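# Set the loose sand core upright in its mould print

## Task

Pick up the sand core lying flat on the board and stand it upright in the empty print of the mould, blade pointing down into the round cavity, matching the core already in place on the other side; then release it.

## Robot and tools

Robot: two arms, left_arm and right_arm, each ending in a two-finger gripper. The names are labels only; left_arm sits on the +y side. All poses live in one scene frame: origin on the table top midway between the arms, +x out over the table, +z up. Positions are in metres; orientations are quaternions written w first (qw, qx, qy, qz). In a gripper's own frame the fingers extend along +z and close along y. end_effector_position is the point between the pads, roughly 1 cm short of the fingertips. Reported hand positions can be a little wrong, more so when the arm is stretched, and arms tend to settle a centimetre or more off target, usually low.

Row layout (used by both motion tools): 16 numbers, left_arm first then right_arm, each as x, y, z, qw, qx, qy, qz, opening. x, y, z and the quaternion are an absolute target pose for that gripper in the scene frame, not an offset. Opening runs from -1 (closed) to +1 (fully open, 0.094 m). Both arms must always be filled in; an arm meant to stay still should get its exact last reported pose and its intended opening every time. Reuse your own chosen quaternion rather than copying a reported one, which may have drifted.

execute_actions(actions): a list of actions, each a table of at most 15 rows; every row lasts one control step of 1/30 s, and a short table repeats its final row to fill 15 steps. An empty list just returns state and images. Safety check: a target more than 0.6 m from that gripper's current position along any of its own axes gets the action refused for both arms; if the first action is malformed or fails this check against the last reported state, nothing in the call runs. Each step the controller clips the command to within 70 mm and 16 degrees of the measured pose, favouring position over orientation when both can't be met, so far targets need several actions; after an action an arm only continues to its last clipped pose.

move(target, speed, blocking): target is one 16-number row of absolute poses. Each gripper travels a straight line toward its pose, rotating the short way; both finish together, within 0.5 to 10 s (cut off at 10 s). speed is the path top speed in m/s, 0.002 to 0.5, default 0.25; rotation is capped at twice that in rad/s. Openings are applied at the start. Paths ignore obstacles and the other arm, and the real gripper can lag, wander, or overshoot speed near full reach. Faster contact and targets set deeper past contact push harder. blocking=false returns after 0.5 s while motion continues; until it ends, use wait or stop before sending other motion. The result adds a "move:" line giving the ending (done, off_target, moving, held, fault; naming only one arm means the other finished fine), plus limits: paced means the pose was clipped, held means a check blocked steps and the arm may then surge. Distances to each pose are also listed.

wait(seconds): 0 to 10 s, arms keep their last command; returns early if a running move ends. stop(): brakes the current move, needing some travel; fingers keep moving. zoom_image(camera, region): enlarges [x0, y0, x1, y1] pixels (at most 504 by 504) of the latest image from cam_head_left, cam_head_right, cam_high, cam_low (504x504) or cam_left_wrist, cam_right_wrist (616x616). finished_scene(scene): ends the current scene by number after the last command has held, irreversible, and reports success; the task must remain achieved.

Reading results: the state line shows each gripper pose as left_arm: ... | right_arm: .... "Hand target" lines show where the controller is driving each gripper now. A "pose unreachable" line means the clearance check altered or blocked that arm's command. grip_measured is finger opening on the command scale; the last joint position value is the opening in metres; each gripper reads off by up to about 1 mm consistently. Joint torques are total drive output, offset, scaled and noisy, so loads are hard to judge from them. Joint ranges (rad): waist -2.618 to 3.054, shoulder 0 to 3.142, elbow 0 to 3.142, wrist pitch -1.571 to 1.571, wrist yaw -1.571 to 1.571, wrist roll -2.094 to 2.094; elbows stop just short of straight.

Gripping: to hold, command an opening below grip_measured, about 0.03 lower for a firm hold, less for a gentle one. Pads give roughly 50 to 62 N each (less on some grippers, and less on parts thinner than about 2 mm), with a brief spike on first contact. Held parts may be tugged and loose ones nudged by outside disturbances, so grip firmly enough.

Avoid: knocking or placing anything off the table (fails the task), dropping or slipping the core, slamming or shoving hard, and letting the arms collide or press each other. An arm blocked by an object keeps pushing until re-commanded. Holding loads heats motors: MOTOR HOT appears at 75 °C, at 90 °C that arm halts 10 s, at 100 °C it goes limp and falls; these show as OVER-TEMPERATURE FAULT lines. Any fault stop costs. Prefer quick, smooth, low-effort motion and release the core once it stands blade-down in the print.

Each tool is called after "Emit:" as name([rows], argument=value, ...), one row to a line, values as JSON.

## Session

Emit:
execute_actions(actions=[])

Scene clock: 0.00 s.
left_arm: end_effector_position=(+0.3675, +0.3564, +0.1905) grip_measured=+1.000 end_effector_quat_wxyz=(+0.514, +0.287, +0.668, +0.454) | right_arm: end_effector_position=(+0.4368, -0.0512, +0.1625) grip_measured=+1.000 end_effector_quat_wxyz=(-0.227, +0.692, -0.674, +0.125)
Joint positions: left_arm=[-0.069  1.363  0.376  0.921 -0.512  1.096  0.094] | right_arm=[ 0.485  1.909  1.709 -0.857  0.103 -1.122  0.094]
Joint velocities: left_arm=[-0.012 -0.002 -0.012  0.022  0.037  0.037  0.   ] | right_arm=[-0.002 -0.007  0.017 -0.022 -0.037 -0.037  0.   ]
Joint torques (N m, as the arm reports them, + toward a larger angle): no reading
Hand target (left_arm): +0.368, +0.356, +0.197; +0.522, +0.280, +0.665, +0.455
Hand target (right_arm): +0.438, -0.050, +0.172; -0.238, +0.689, -0.673, +0.125

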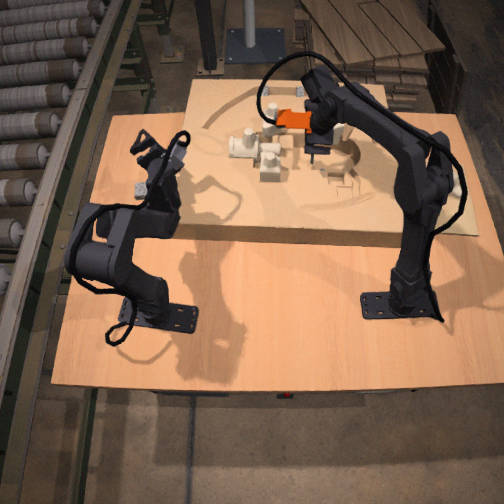

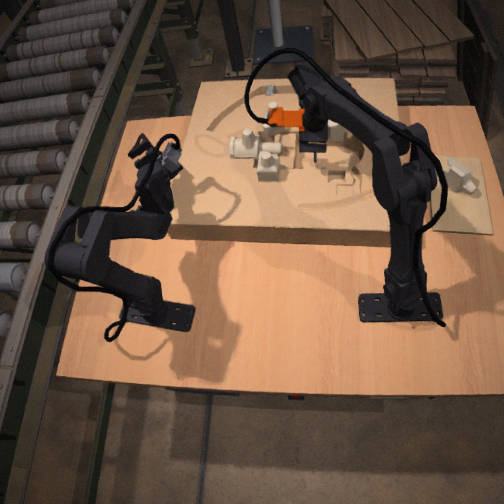

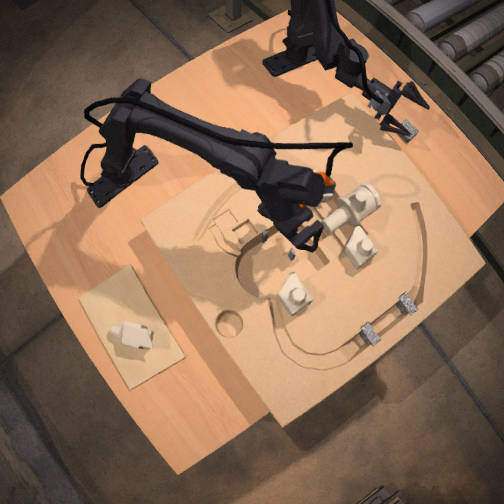

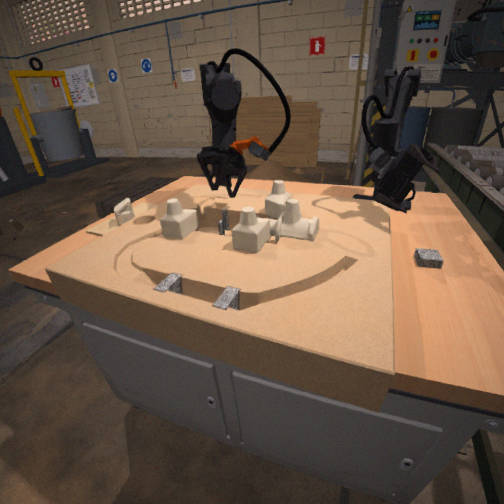

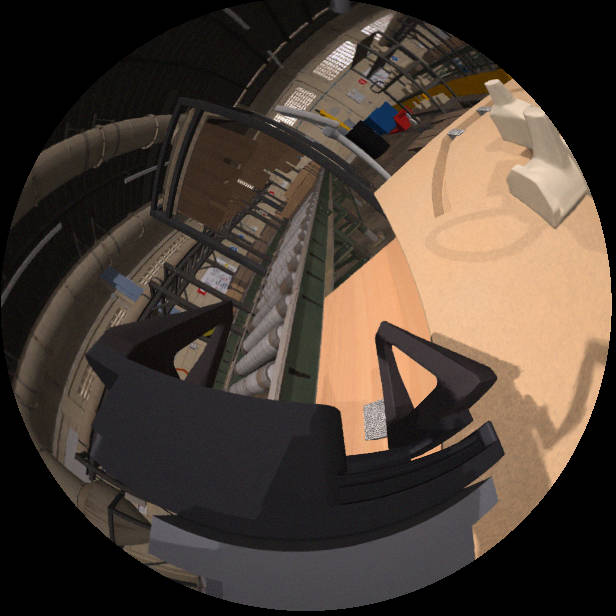

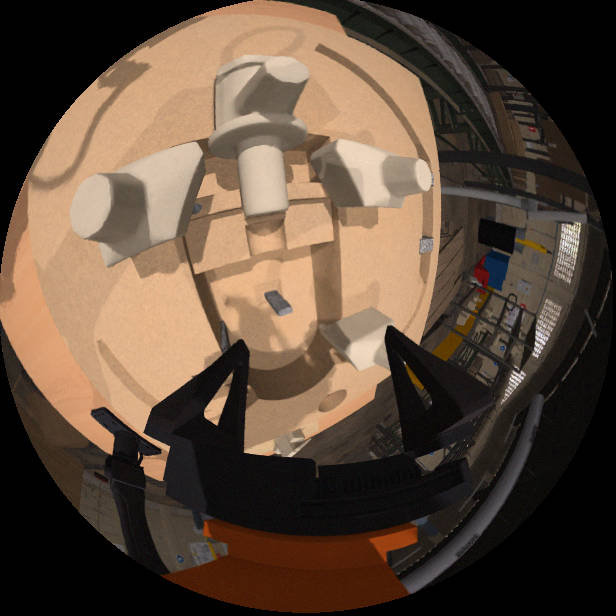

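Emit:
zoom_image(camera="cam_high", region=[70,260,210,400])

Emit:
zoom_image(camera="cam_high", region=[190,190,340,340])

Emit:
zoom_image(camera="cam_head_right", region=[420,140,504,240])

Emit:
zoom_image(camera="cam_low", region=[80,170,180,250])

Region (70, 260, 210, 400) of cam_high's 504x504 image, scaled by 3.600, with more detail than that image has.

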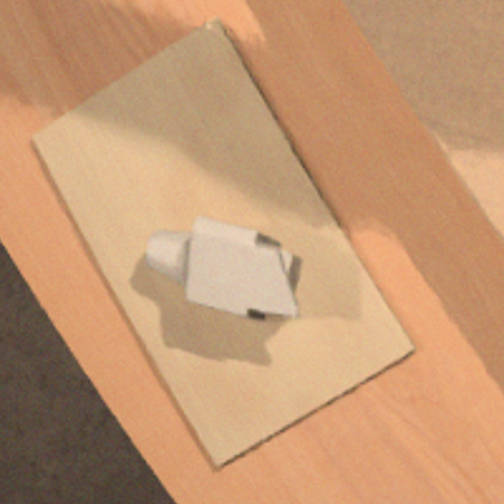

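Region (190, 190, 340, 340) of cam_high's 504x504 image, scaled by 3.360, with more detail than that image has.

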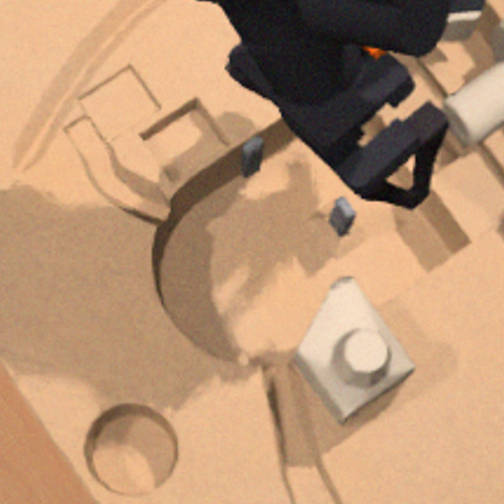

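Region (420, 140, 504, 240) of cam_head_right's 504x504 image, scaled by 5.040, with more detail than that image has; it fills the left 423 columns of this view, and the rest is white.

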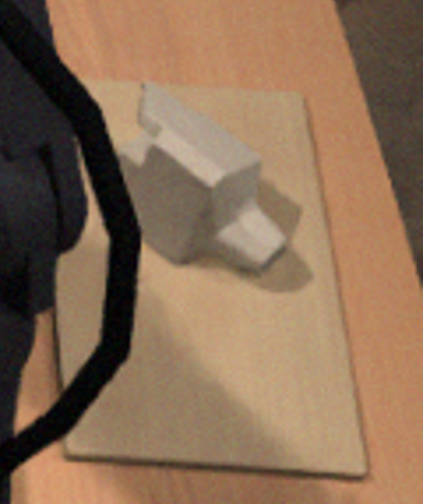

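Region (80, 170, 180, 250) of cam_low's 504x504 image, scaled by 5.040, with more detail than that image has; it fills the top 403 rows of this view, and the rest is white.

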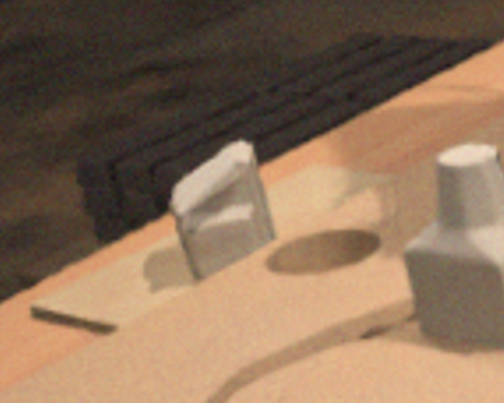

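Emit:
move(target=[0.3675,0.3564,0.1905,0.514,0.287,0.668,0.454,1, 0.40,-0.25,0.25,0.3,-0.5,0.81,0,1], speed=0.3)

Emit:
move(target=[0.3675,0.3564,0.1905,0.514,0.287,0.668,0.454,1, 0.32,-0.505,0.10,0.392,-0.3395,0.840,0.158,1], speed=0.3)

Scene clock: 52.33 s.
left_arm: end_effector_position=(+0.3675, +0.3564, +0.1905) grip_measured=+1.000 end_effector_quat_wxyz=(+0.514, +0.287, +0.668, +0.454) | right_arm: end_effector_position=(+0.4010, -0.2548, +0.2329) grip_measured=+1.000 end_effector_quat_wxyz=(+0.285, -0.494, +0.821, +0.005)
Joint positions: left_arm=[-0.069  1.363  0.376  0.921 -0.512  1.096  0.094] | right_arm=[-0.143  1.641  1.653 -1.115 -0.352 -1.124  0.094]
Joint velocities: left_arm=[-0.002  0.012  0.002 -0.037  0.037  0.007  0.   ] | right_arm=[ 0.002  0.002 -0.002 -0.095 -0.051  0.066  0.   ]
Joint torques (N m, as the arm reports them, + toward a larger angle): left_arm=[ 0.01 -4.73  4.52  1.88  0.   -0.03] | right_arm=[ 0.11 -8.42  8.21  1.09 -0.38 -0.16]
Hand target (left_arm): +0.367, +0.356, +0.191; +0.514, +0.287, +0.668, +0.454
Hand target (right_arm): +0.400, -0.250, +0.252; +0.305, -0.500, +0.810, -0.001
Off the commanded pose (left_arm): 0.000 m, 0 deg.
Off the commanded pose (right_arm): 0.018 m, 2 deg.
move: off_target (right_arm)

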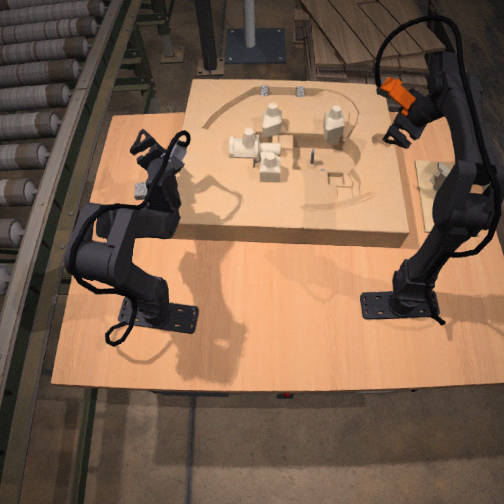

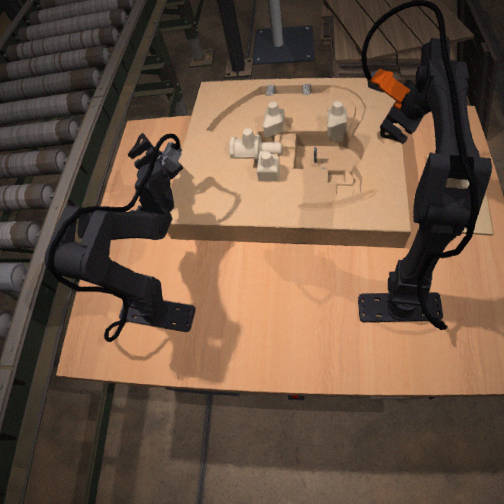

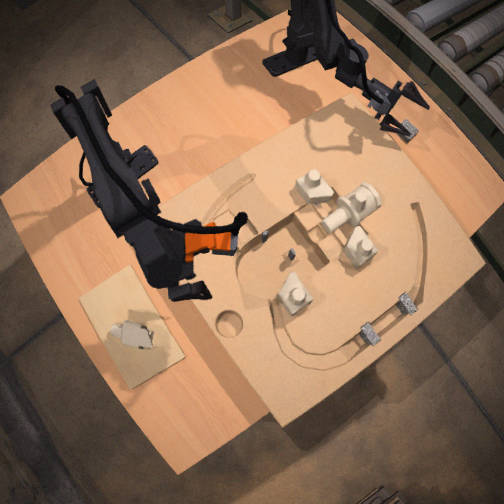

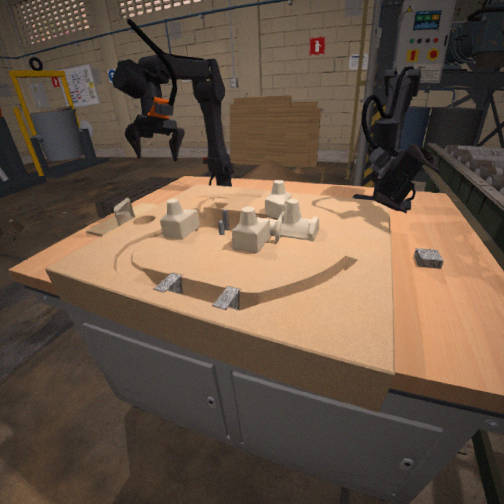

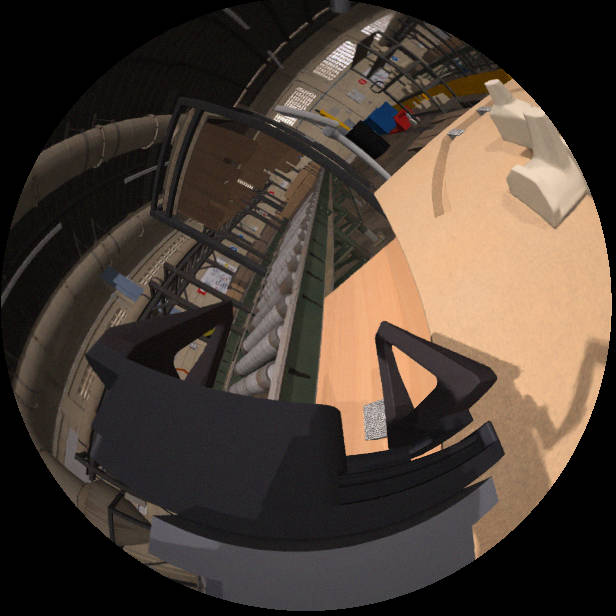

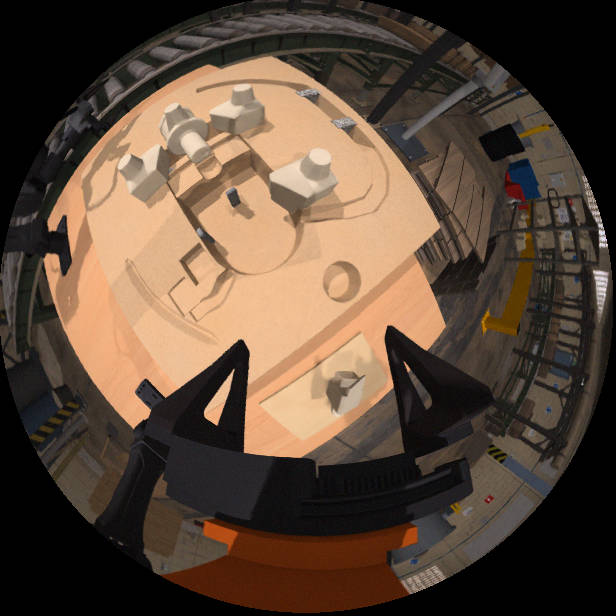

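Scene clock: 54.13 s.
left_arm: end_effector_position=(+0.3675, +0.3564, +0.1905) grip_measured=+1.000 end_effector_quat_wxyz=(+0.514, +0.287, +0.668, +0.454) | right_arm: end_effector_position=(+0.3118, -0.5062, +0.0935) grip_measured=+1.000 end_effector_quat_wxyz=(+0.387, -0.330, +0.847, +0.154)
Joint positions: left_arm=[-0.069  1.363  0.376  0.921 -0.512  1.096  0.094] | right_arm=[-1.031  2.135  1.641 -1.297 -0.837 -1.857  0.094]
Joint velocities: left_arm=[-0.007 -0.007  0.007  0.095 -0.007 -0.007  0.   ] | right_arm=[ 0.002  0.007 -0.002  0.007 -0.007  0.007  0.   ]
Joint torques (N m, as the arm reports them, + toward a larger angle): left_arm=[ 0.12 -4.68  4.64  1.88 -0.03 -0.02] | right_arm=[ 0.54 -9.54  7.27 -0.14 -0.75 -0.13]
Hand target (left_arm): +0.367, +0.356, +0.190; +0.514, +0.287, +0.668, +0.454
Hand target (right_arm): +0.319, -0.506, +0.101; +0.399, -0.336, +0.840, +0.152
Off the commanded pose (left_arm): 0.000 m, 0 deg.
Off the commanded pose (right_arm): 0.011 m, 2 deg.
move: off_target (right_arm)

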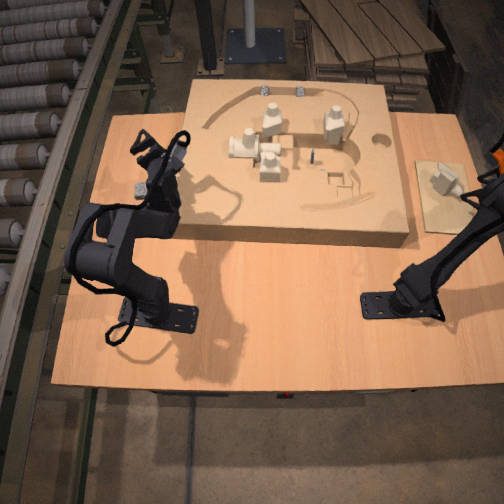

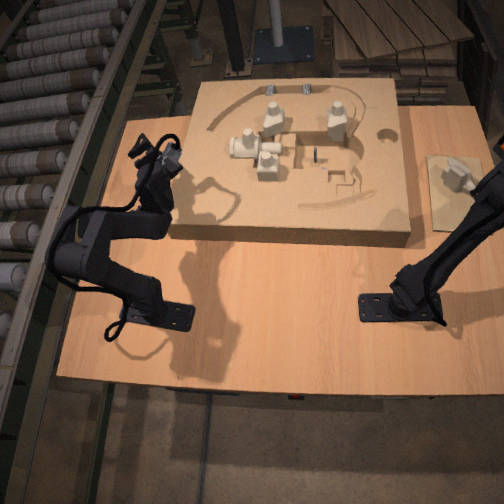

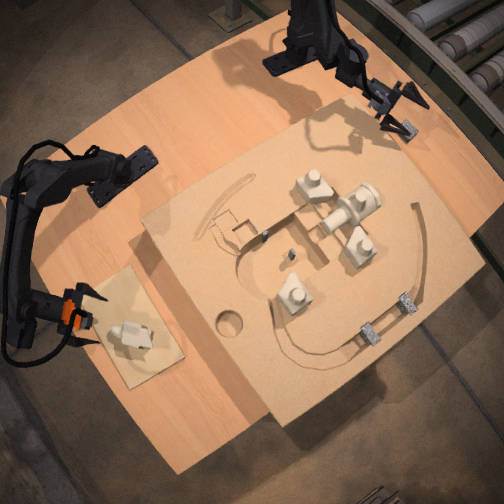

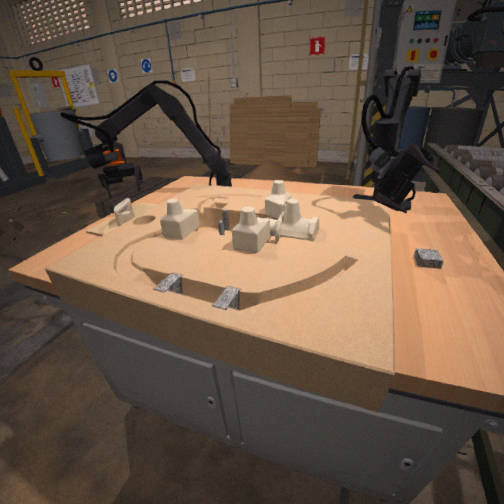

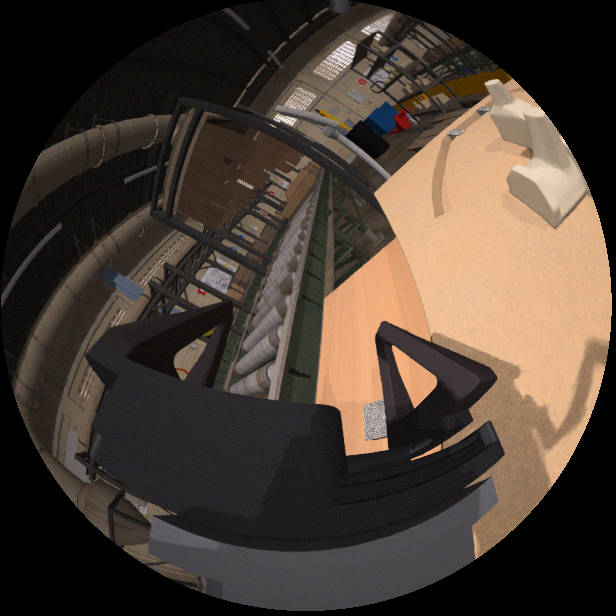

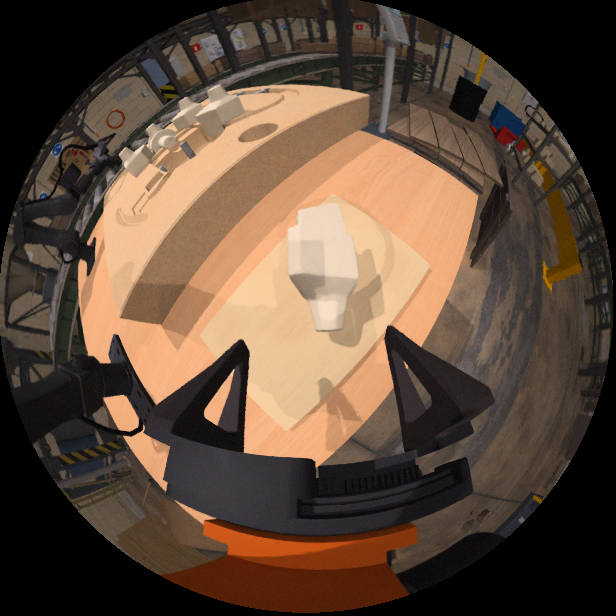

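Emit:
move(target=[0.3675,0.3564,0.1905,0.514,0.287,0.668,0.454,1, 0.372,-0.462,0.05,0.392,-0.3395,0.840,0.158,1], speed=0.1)

Emit:
zoom_image(camera="cam_high", region=[70,280,190,400])

Scene clock: 59.43 s.
left_arm: end_effector_position=(+0.3675, +0.3564, +0.1905) grip_measured=+1.000 end_effector_quat_wxyz=(+0.514, +0.287, +0.668, +0.454) | right_arm: end_effector_position=(+0.3712, -0.4667, +0.0525) grip_measured=+1.000 end_effector_quat_wxyz=(+0.384, -0.349, +0.842, +0.148)
Joint positions: left_arm=[-0.069  1.363  0.376  0.921 -0.512  1.096  0.094] | right_arm=[-0.846  2.152  1.51  -0.95  -0.847 -1.623  0.094]
Joint velocities: left_arm=[-0.017 -0.012  0.002 -0.007 -0.007 -0.037  0.   ] | right_arm=[-0.017 -0.007  0.002  0.007 -0.007 -0.037  0.   ]
Joint torques (N m, as the arm reports them, + toward a larger angle): left_arm=[ 0.13 -4.65  4.55  1.87 -0.02 -0.03] | right_arm=[ 0.14 -9.88  4.19  0.4  -0.73  0.04]
Hand target (left_arm): +0.367, +0.356, +0.190; +0.514, +0.287, +0.668, +0.454
Hand target (right_arm): +0.372, -0.462, +0.050; +0.391, -0.340, +0.840, +0.160
Off the commanded pose (left_arm): 0.000 m, 0 deg.
Off the commanded pose (right_arm): 0.005 m, 2 deg.
move: done

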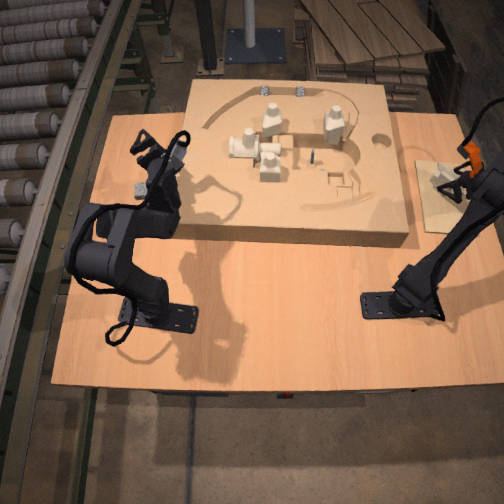

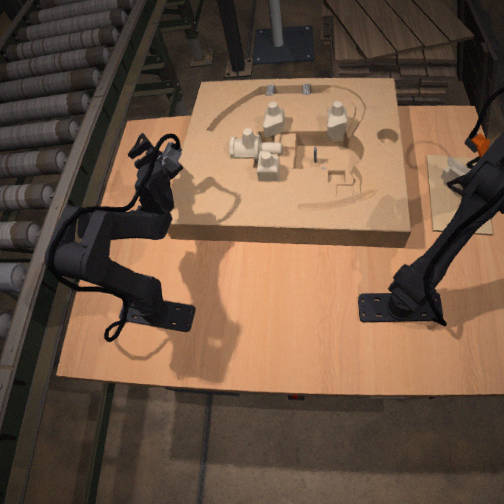

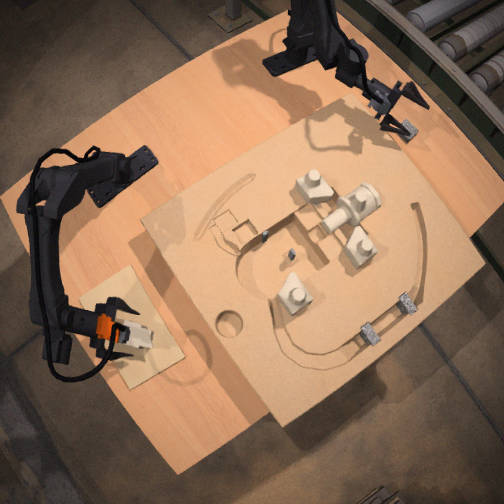

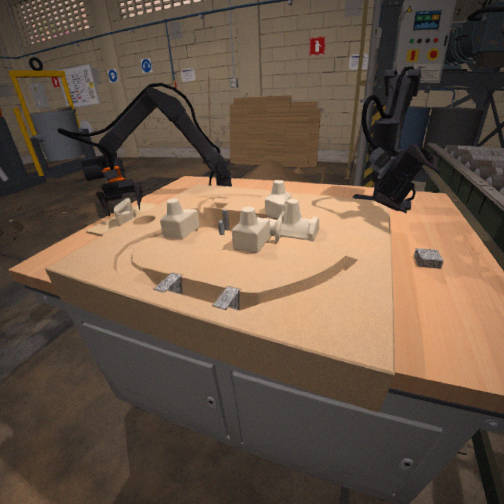

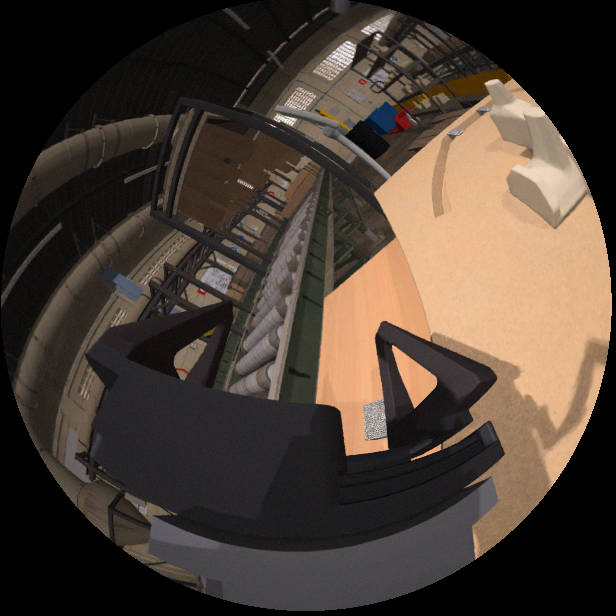

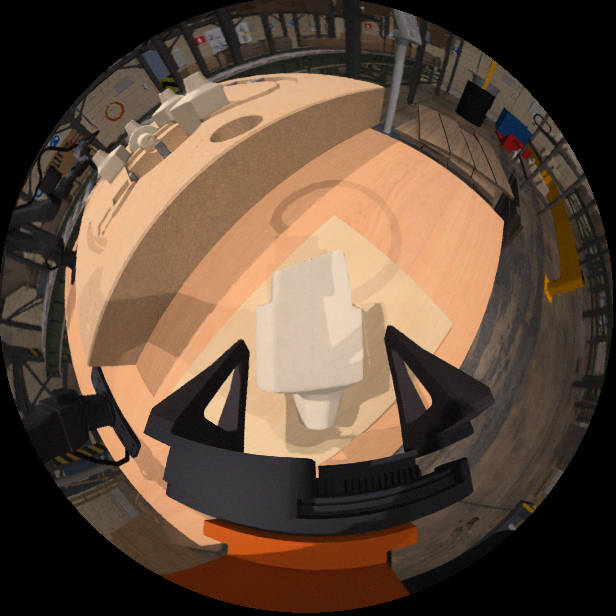

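Region (70, 280, 190, 400) of cam_high's 504x504 image, scaled by 4.200, with more detail than that image has.

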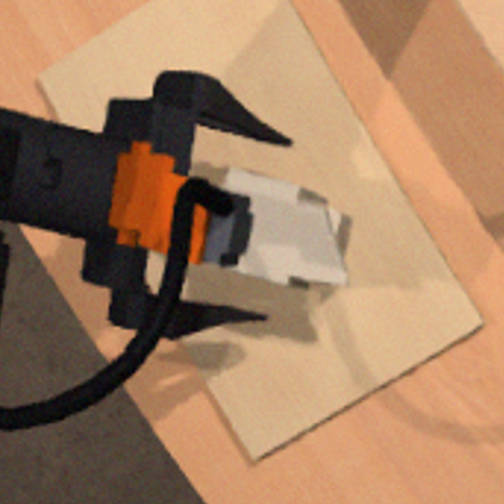

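Emit:
execute_actions([
  [[0.3675,0.3564,0.1905,0.514,0.287,0.668,0.454,1, 0.373,-0.458,0.042,0.392,-0.3395,0.840,0.158,0.7]],
  [[0.3675,0.3564,0.1905,0.514,0.287,0.668,0.454,1, 0.374,-0.455,0.034,0.392,-0.3395,0.840,0.158,0.4]],
  [[0.3675,0.3564,0.1905,0.514,0.287,0.668,0.454,1, 0.374,-0.455,0.034,0.392,-0.3395,0.840,0.158,0.12]],
  [[0.3675,0.3564,0.1905,0.514,0.287,0.668,0.454,1, 0.374,-0.455,0.034,0.392,-0.3395,0.840,0.158,0.12]],
])

Scene clock: 64.50 s.
left_arm: end_effector_position=(+0.3675, +0.3564, +0.1905) grip_measured=+1.000 end_effector_quat_wxyz=(+0.514, +0.287, +0.668, +0.454) | right_arm: end_effector_position=(+0.3738, -0.4630, +0.0391) grip_measured=+0.154 end_effector_quat_wxyz=(+0.388, -0.345, +0.843, +0.142)
Joint positions: left_arm=[-0.069  1.363  0.376  0.921 -0.512  1.096  0.094] | right_arm=[-0.836  2.152  1.45  -0.854 -0.85  -1.589  0.054]
Joint velocities: left_arm=[ 0.002 -0.012  0.007  0.007  0.007 -0.022  0.   ] | right_arm=[-0.007 -0.007  0.002 -0.154 -0.007 -0.022 -0.   ]
Joint torques (N m, as the arm reports them, + toward a larger angle): left_arm=[ 0.02 -4.78  4.57  1.9  -0.03  0.  ] | right_arm=[ 0.52 -9.27  4.23  0.44 -0.72  0.02]
Hand target (left_arm): +0.367, +0.356, +0.190; +0.514, +0.287, +0.668, +0.454
Hand target (right_arm): +0.374, -0.455, +0.034; +0.392, -0.339, +0.840, +0.158
Off the commanded pose (left_arm): 0.000 m, 0 deg.
Off the commanded pose (right_arm): 0.010 m, 2 deg.

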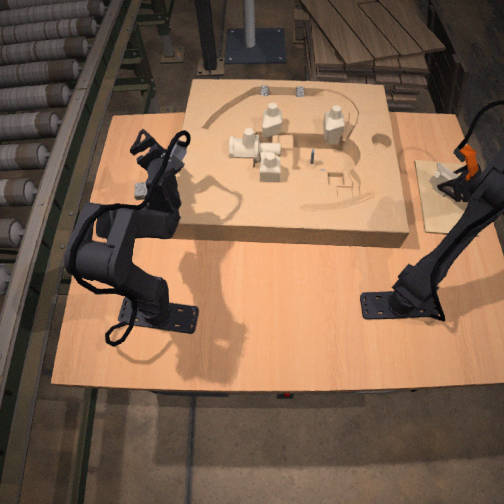

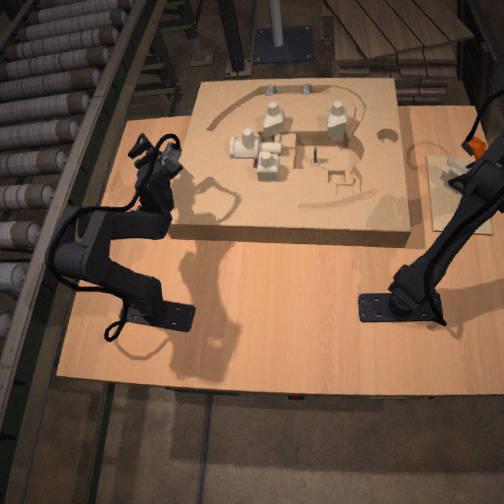

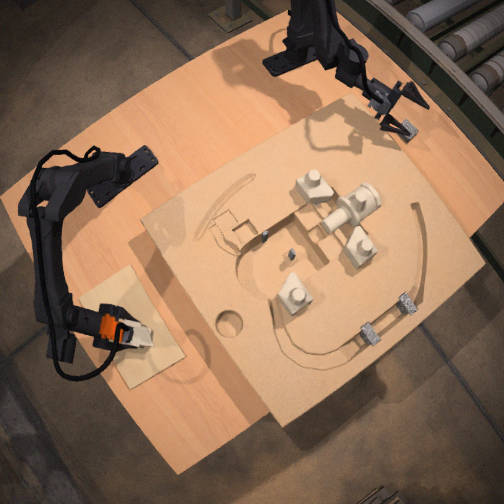

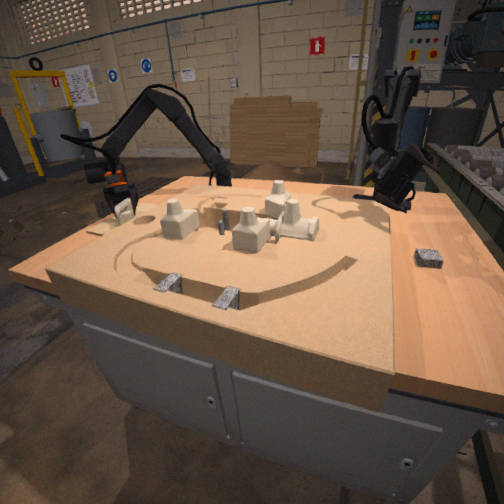

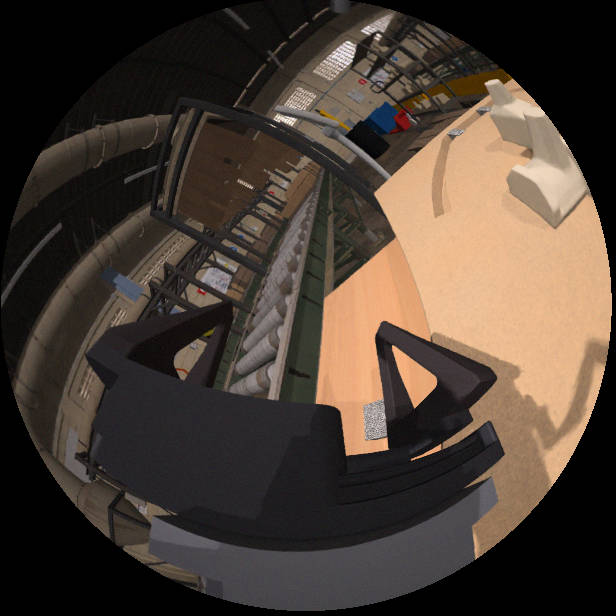

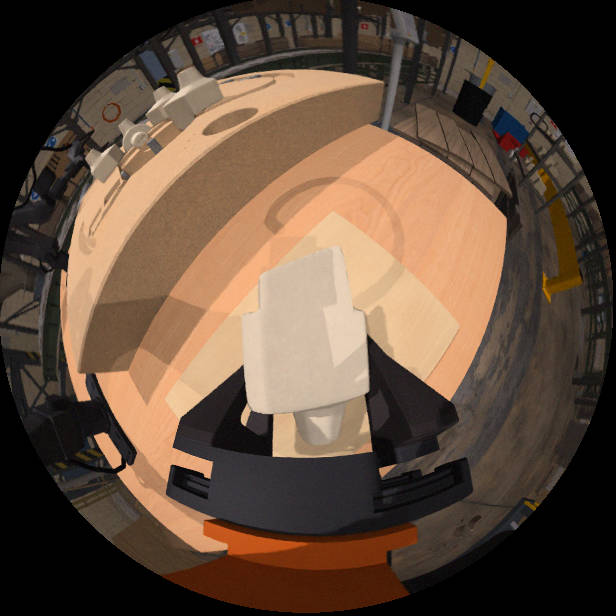

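Emit:
move(target=[0.3675,0.3564,0.1905,0.514,0.287,0.668,0.454,1, 0.365,-0.47,0.11,0.392,-0.3395,0.840,0.158,0.115], speed=0.12)

Emit:
move(target=[0.3675,0.3564,0.1905,0.514,0.287,0.668,0.454,1, 0.345,-0.48,0.105,-0.2346,-0.408,0.875,-0.109,0.115], speed=0.3)

Emit:
zoom_image(camera="cam_head_right", region=[400,100,504,240])

Emit:
zoom_image(camera="cam_low", region=[70,140,180,250])

Scene clock: 72.97 s.
left_arm: end_effector_position=(+0.3675, +0.3564, +0.1905) grip_measured=+1.000 end_effector_quat_wxyz=(+0.514, +0.287, +0.668, +0.454) | right_arm: end_effector_position=(+0.3569, -0.4668, +0.0792) grip_measured=+0.154 end_effector_quat_wxyz=(+0.358, -0.334, +0.854, +0.174)
Joint positions: left_arm=[-0.069  1.363  0.376  0.921 -0.512  1.096  0.094] | right_arm=[-0.863  2.132  1.604 -1.152 -0.814 -1.639  0.054]
Joint velocities: left_arm=[ 0.002 -0.007  0.017  0.007  0.051 -0.095  0.   ] | right_arm=[-0.012  0.007 -0.027 -0.037 -0.007 -0.081  0.001]
Joint torques (N m, as the arm reports them, + toward a larger angle): left_arm=[-0.02 -4.72  4.51  1.9   0.01 -0.03] | right_arm=[ -0.72 -13.4    7.89  -0.04  -1.09  -0.14]
Hand target (left_arm): +0.367, +0.356, +0.190; +0.514, +0.287, +0.668, +0.454
Hand target (right_arm): +0.365, -0.470, +0.110; +0.392, -0.340, +0.840, +0.157
Off the commanded pose (left_arm): 0.000 m, 0 deg.
Off the commanded pose (right_arm): 0.032 m, 5 deg.
move: off_target (right_arm)

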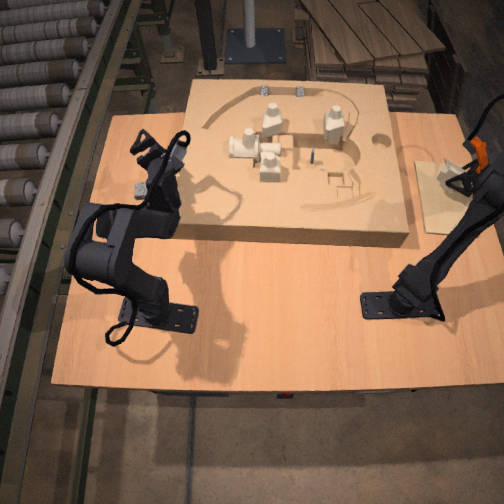

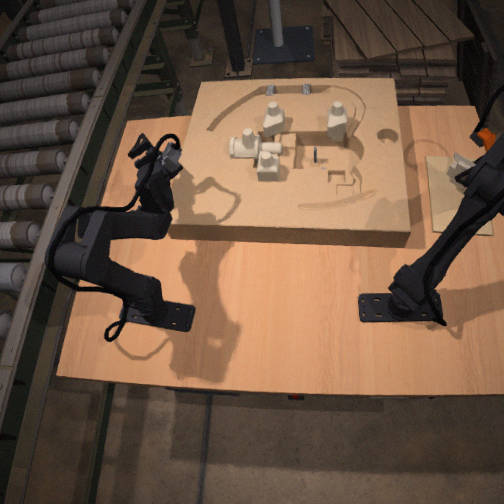

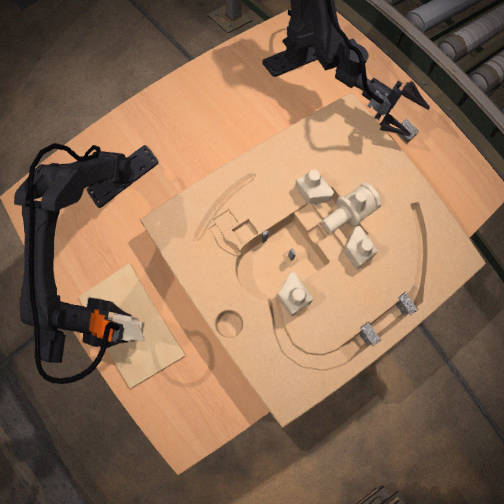

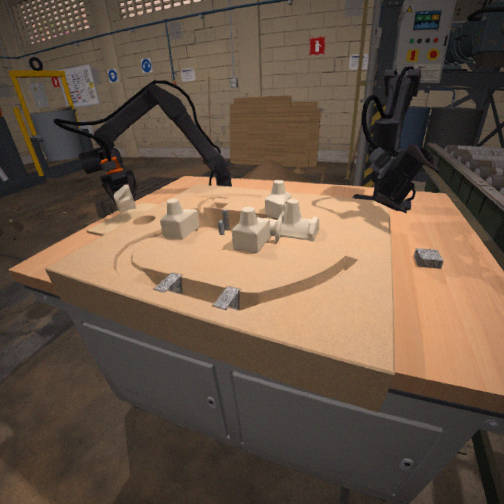

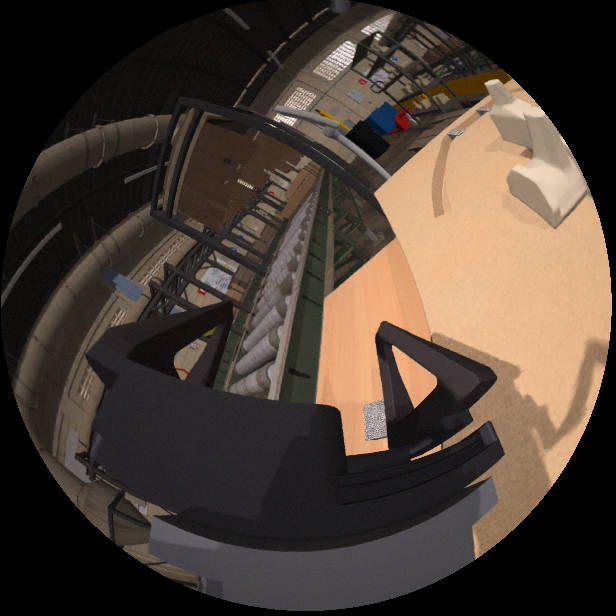

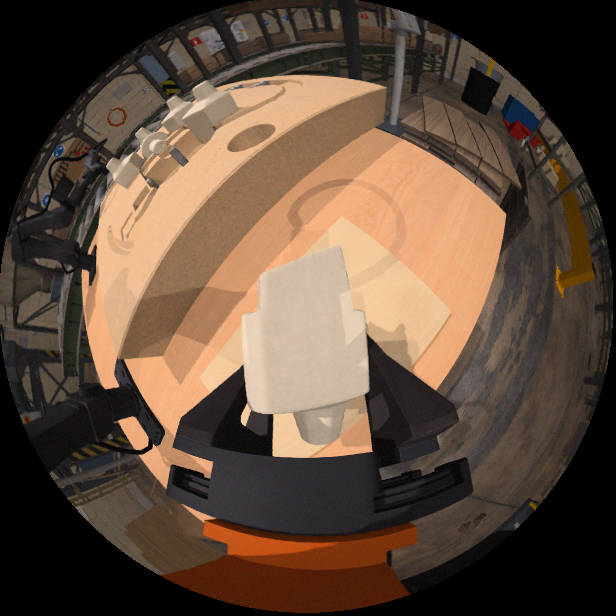

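Scene clock: 75.90 s.
left_arm: end_effector_position=(+0.3675, +0.3564, +0.1905) grip_measured=+1.000 end_effector_quat_wxyz=(+0.514, +0.287, +0.668, +0.454) | right_arm: end_effector_position=(+0.3430, -0.4735, +0.0874) grip_measured=+0.154 end_effector_quat_wxyz=(-0.233, -0.415, +0.876, -0.084)
Joint positions: left_arm=[-0.069  1.363  0.376  0.921 -0.512  1.096  0.094] | right_arm=[-0.37   2.253  1.967 -1.51   0.451 -1.186  0.054]
Joint velocities: left_arm=[-0.007  0.012 -0.012  0.007  0.022  0.095  0.   ] | right_arm=[-0.012  0.012 -0.002 -0.051  0.022 -0.007  0.001]
Joint torques (N m, as the arm reports them, + toward a larger angle): left_arm=[ 0.08 -4.76  4.49  1.9  -0.04  0.  ] | right_arm=[  0.14 -11.67   7.95  -0.39   0.6    0.06]
Hand target (left_arm): +0.367, +0.356, +0.191; +0.514, +0.287, +0.668, +0.454
Hand target (right_arm): +0.344, -0.479, +0.102; -0.239, -0.410, +0.874, -0.102
Off the commanded pose (left_arm): 0.000 m, 0 deg.
Off the commanded pose (right_arm): 0.019 m, 3 deg.
move: off_target (right_arm)

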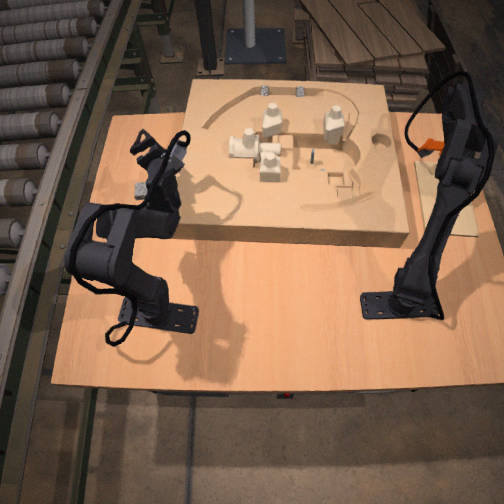

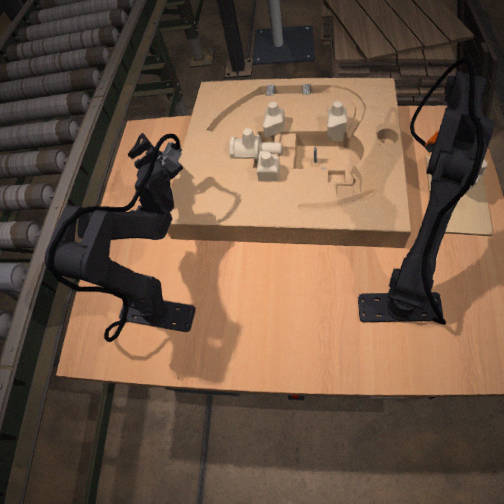

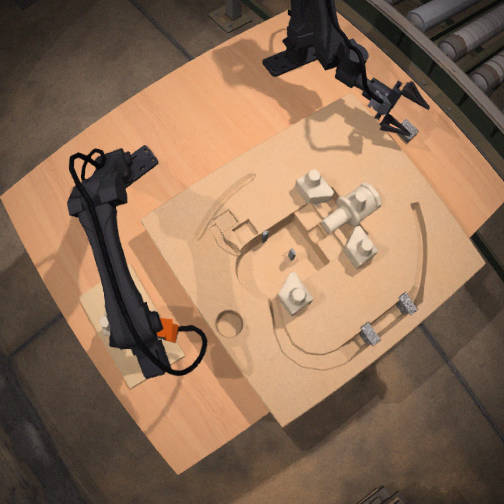

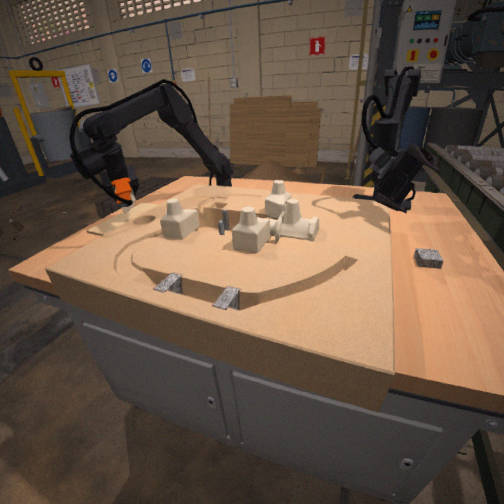

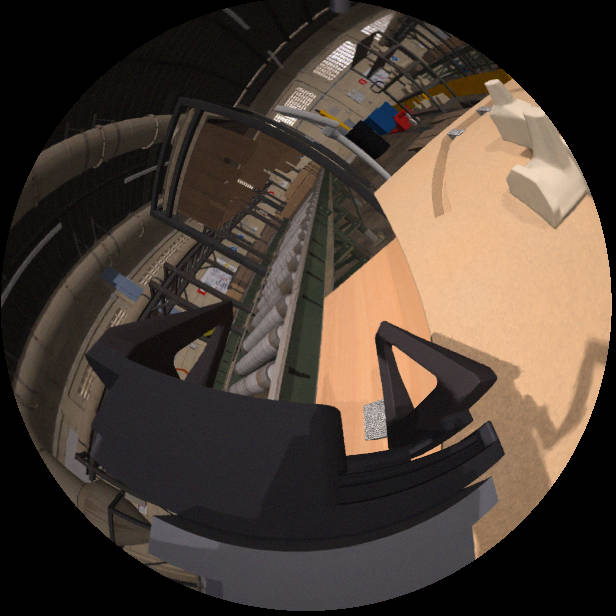

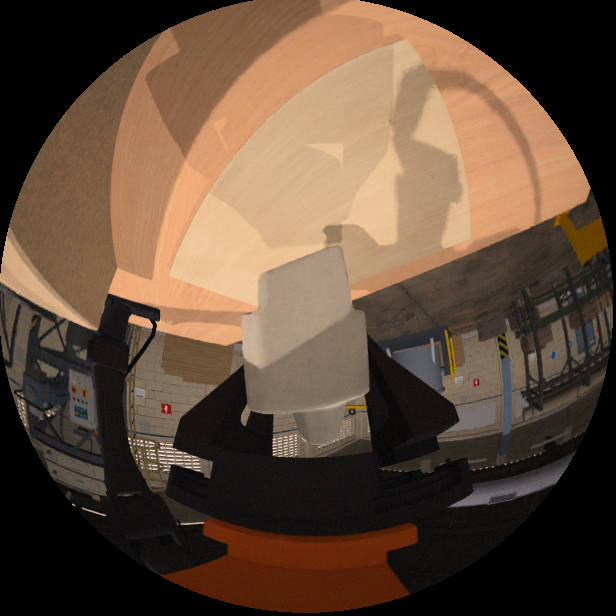

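Region (400, 100, 504, 240) of cam_head_right's 504x504 image, scaled by 3.600, with more detail than that image has; it fills the left 374 columns of this view, and the rest is white.

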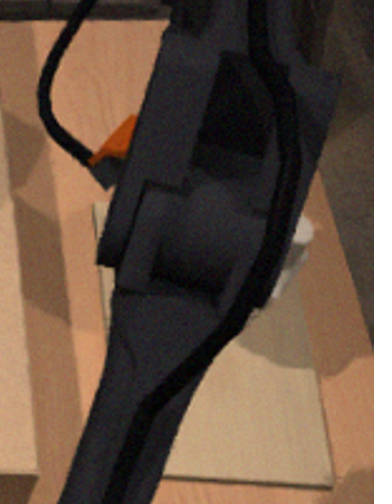

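Region (70, 140, 180, 250) of cam_low's 504x504 image, scaled by 4.582, with more detail than that image has.

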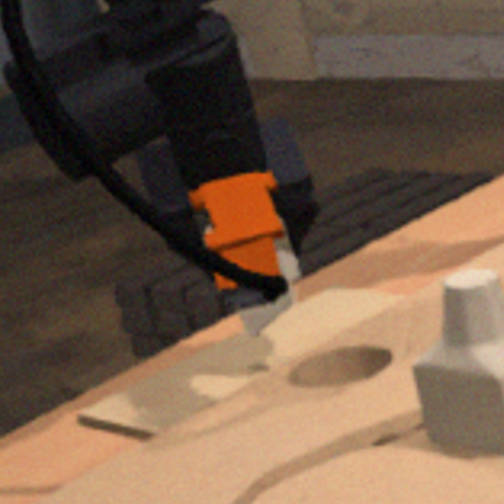

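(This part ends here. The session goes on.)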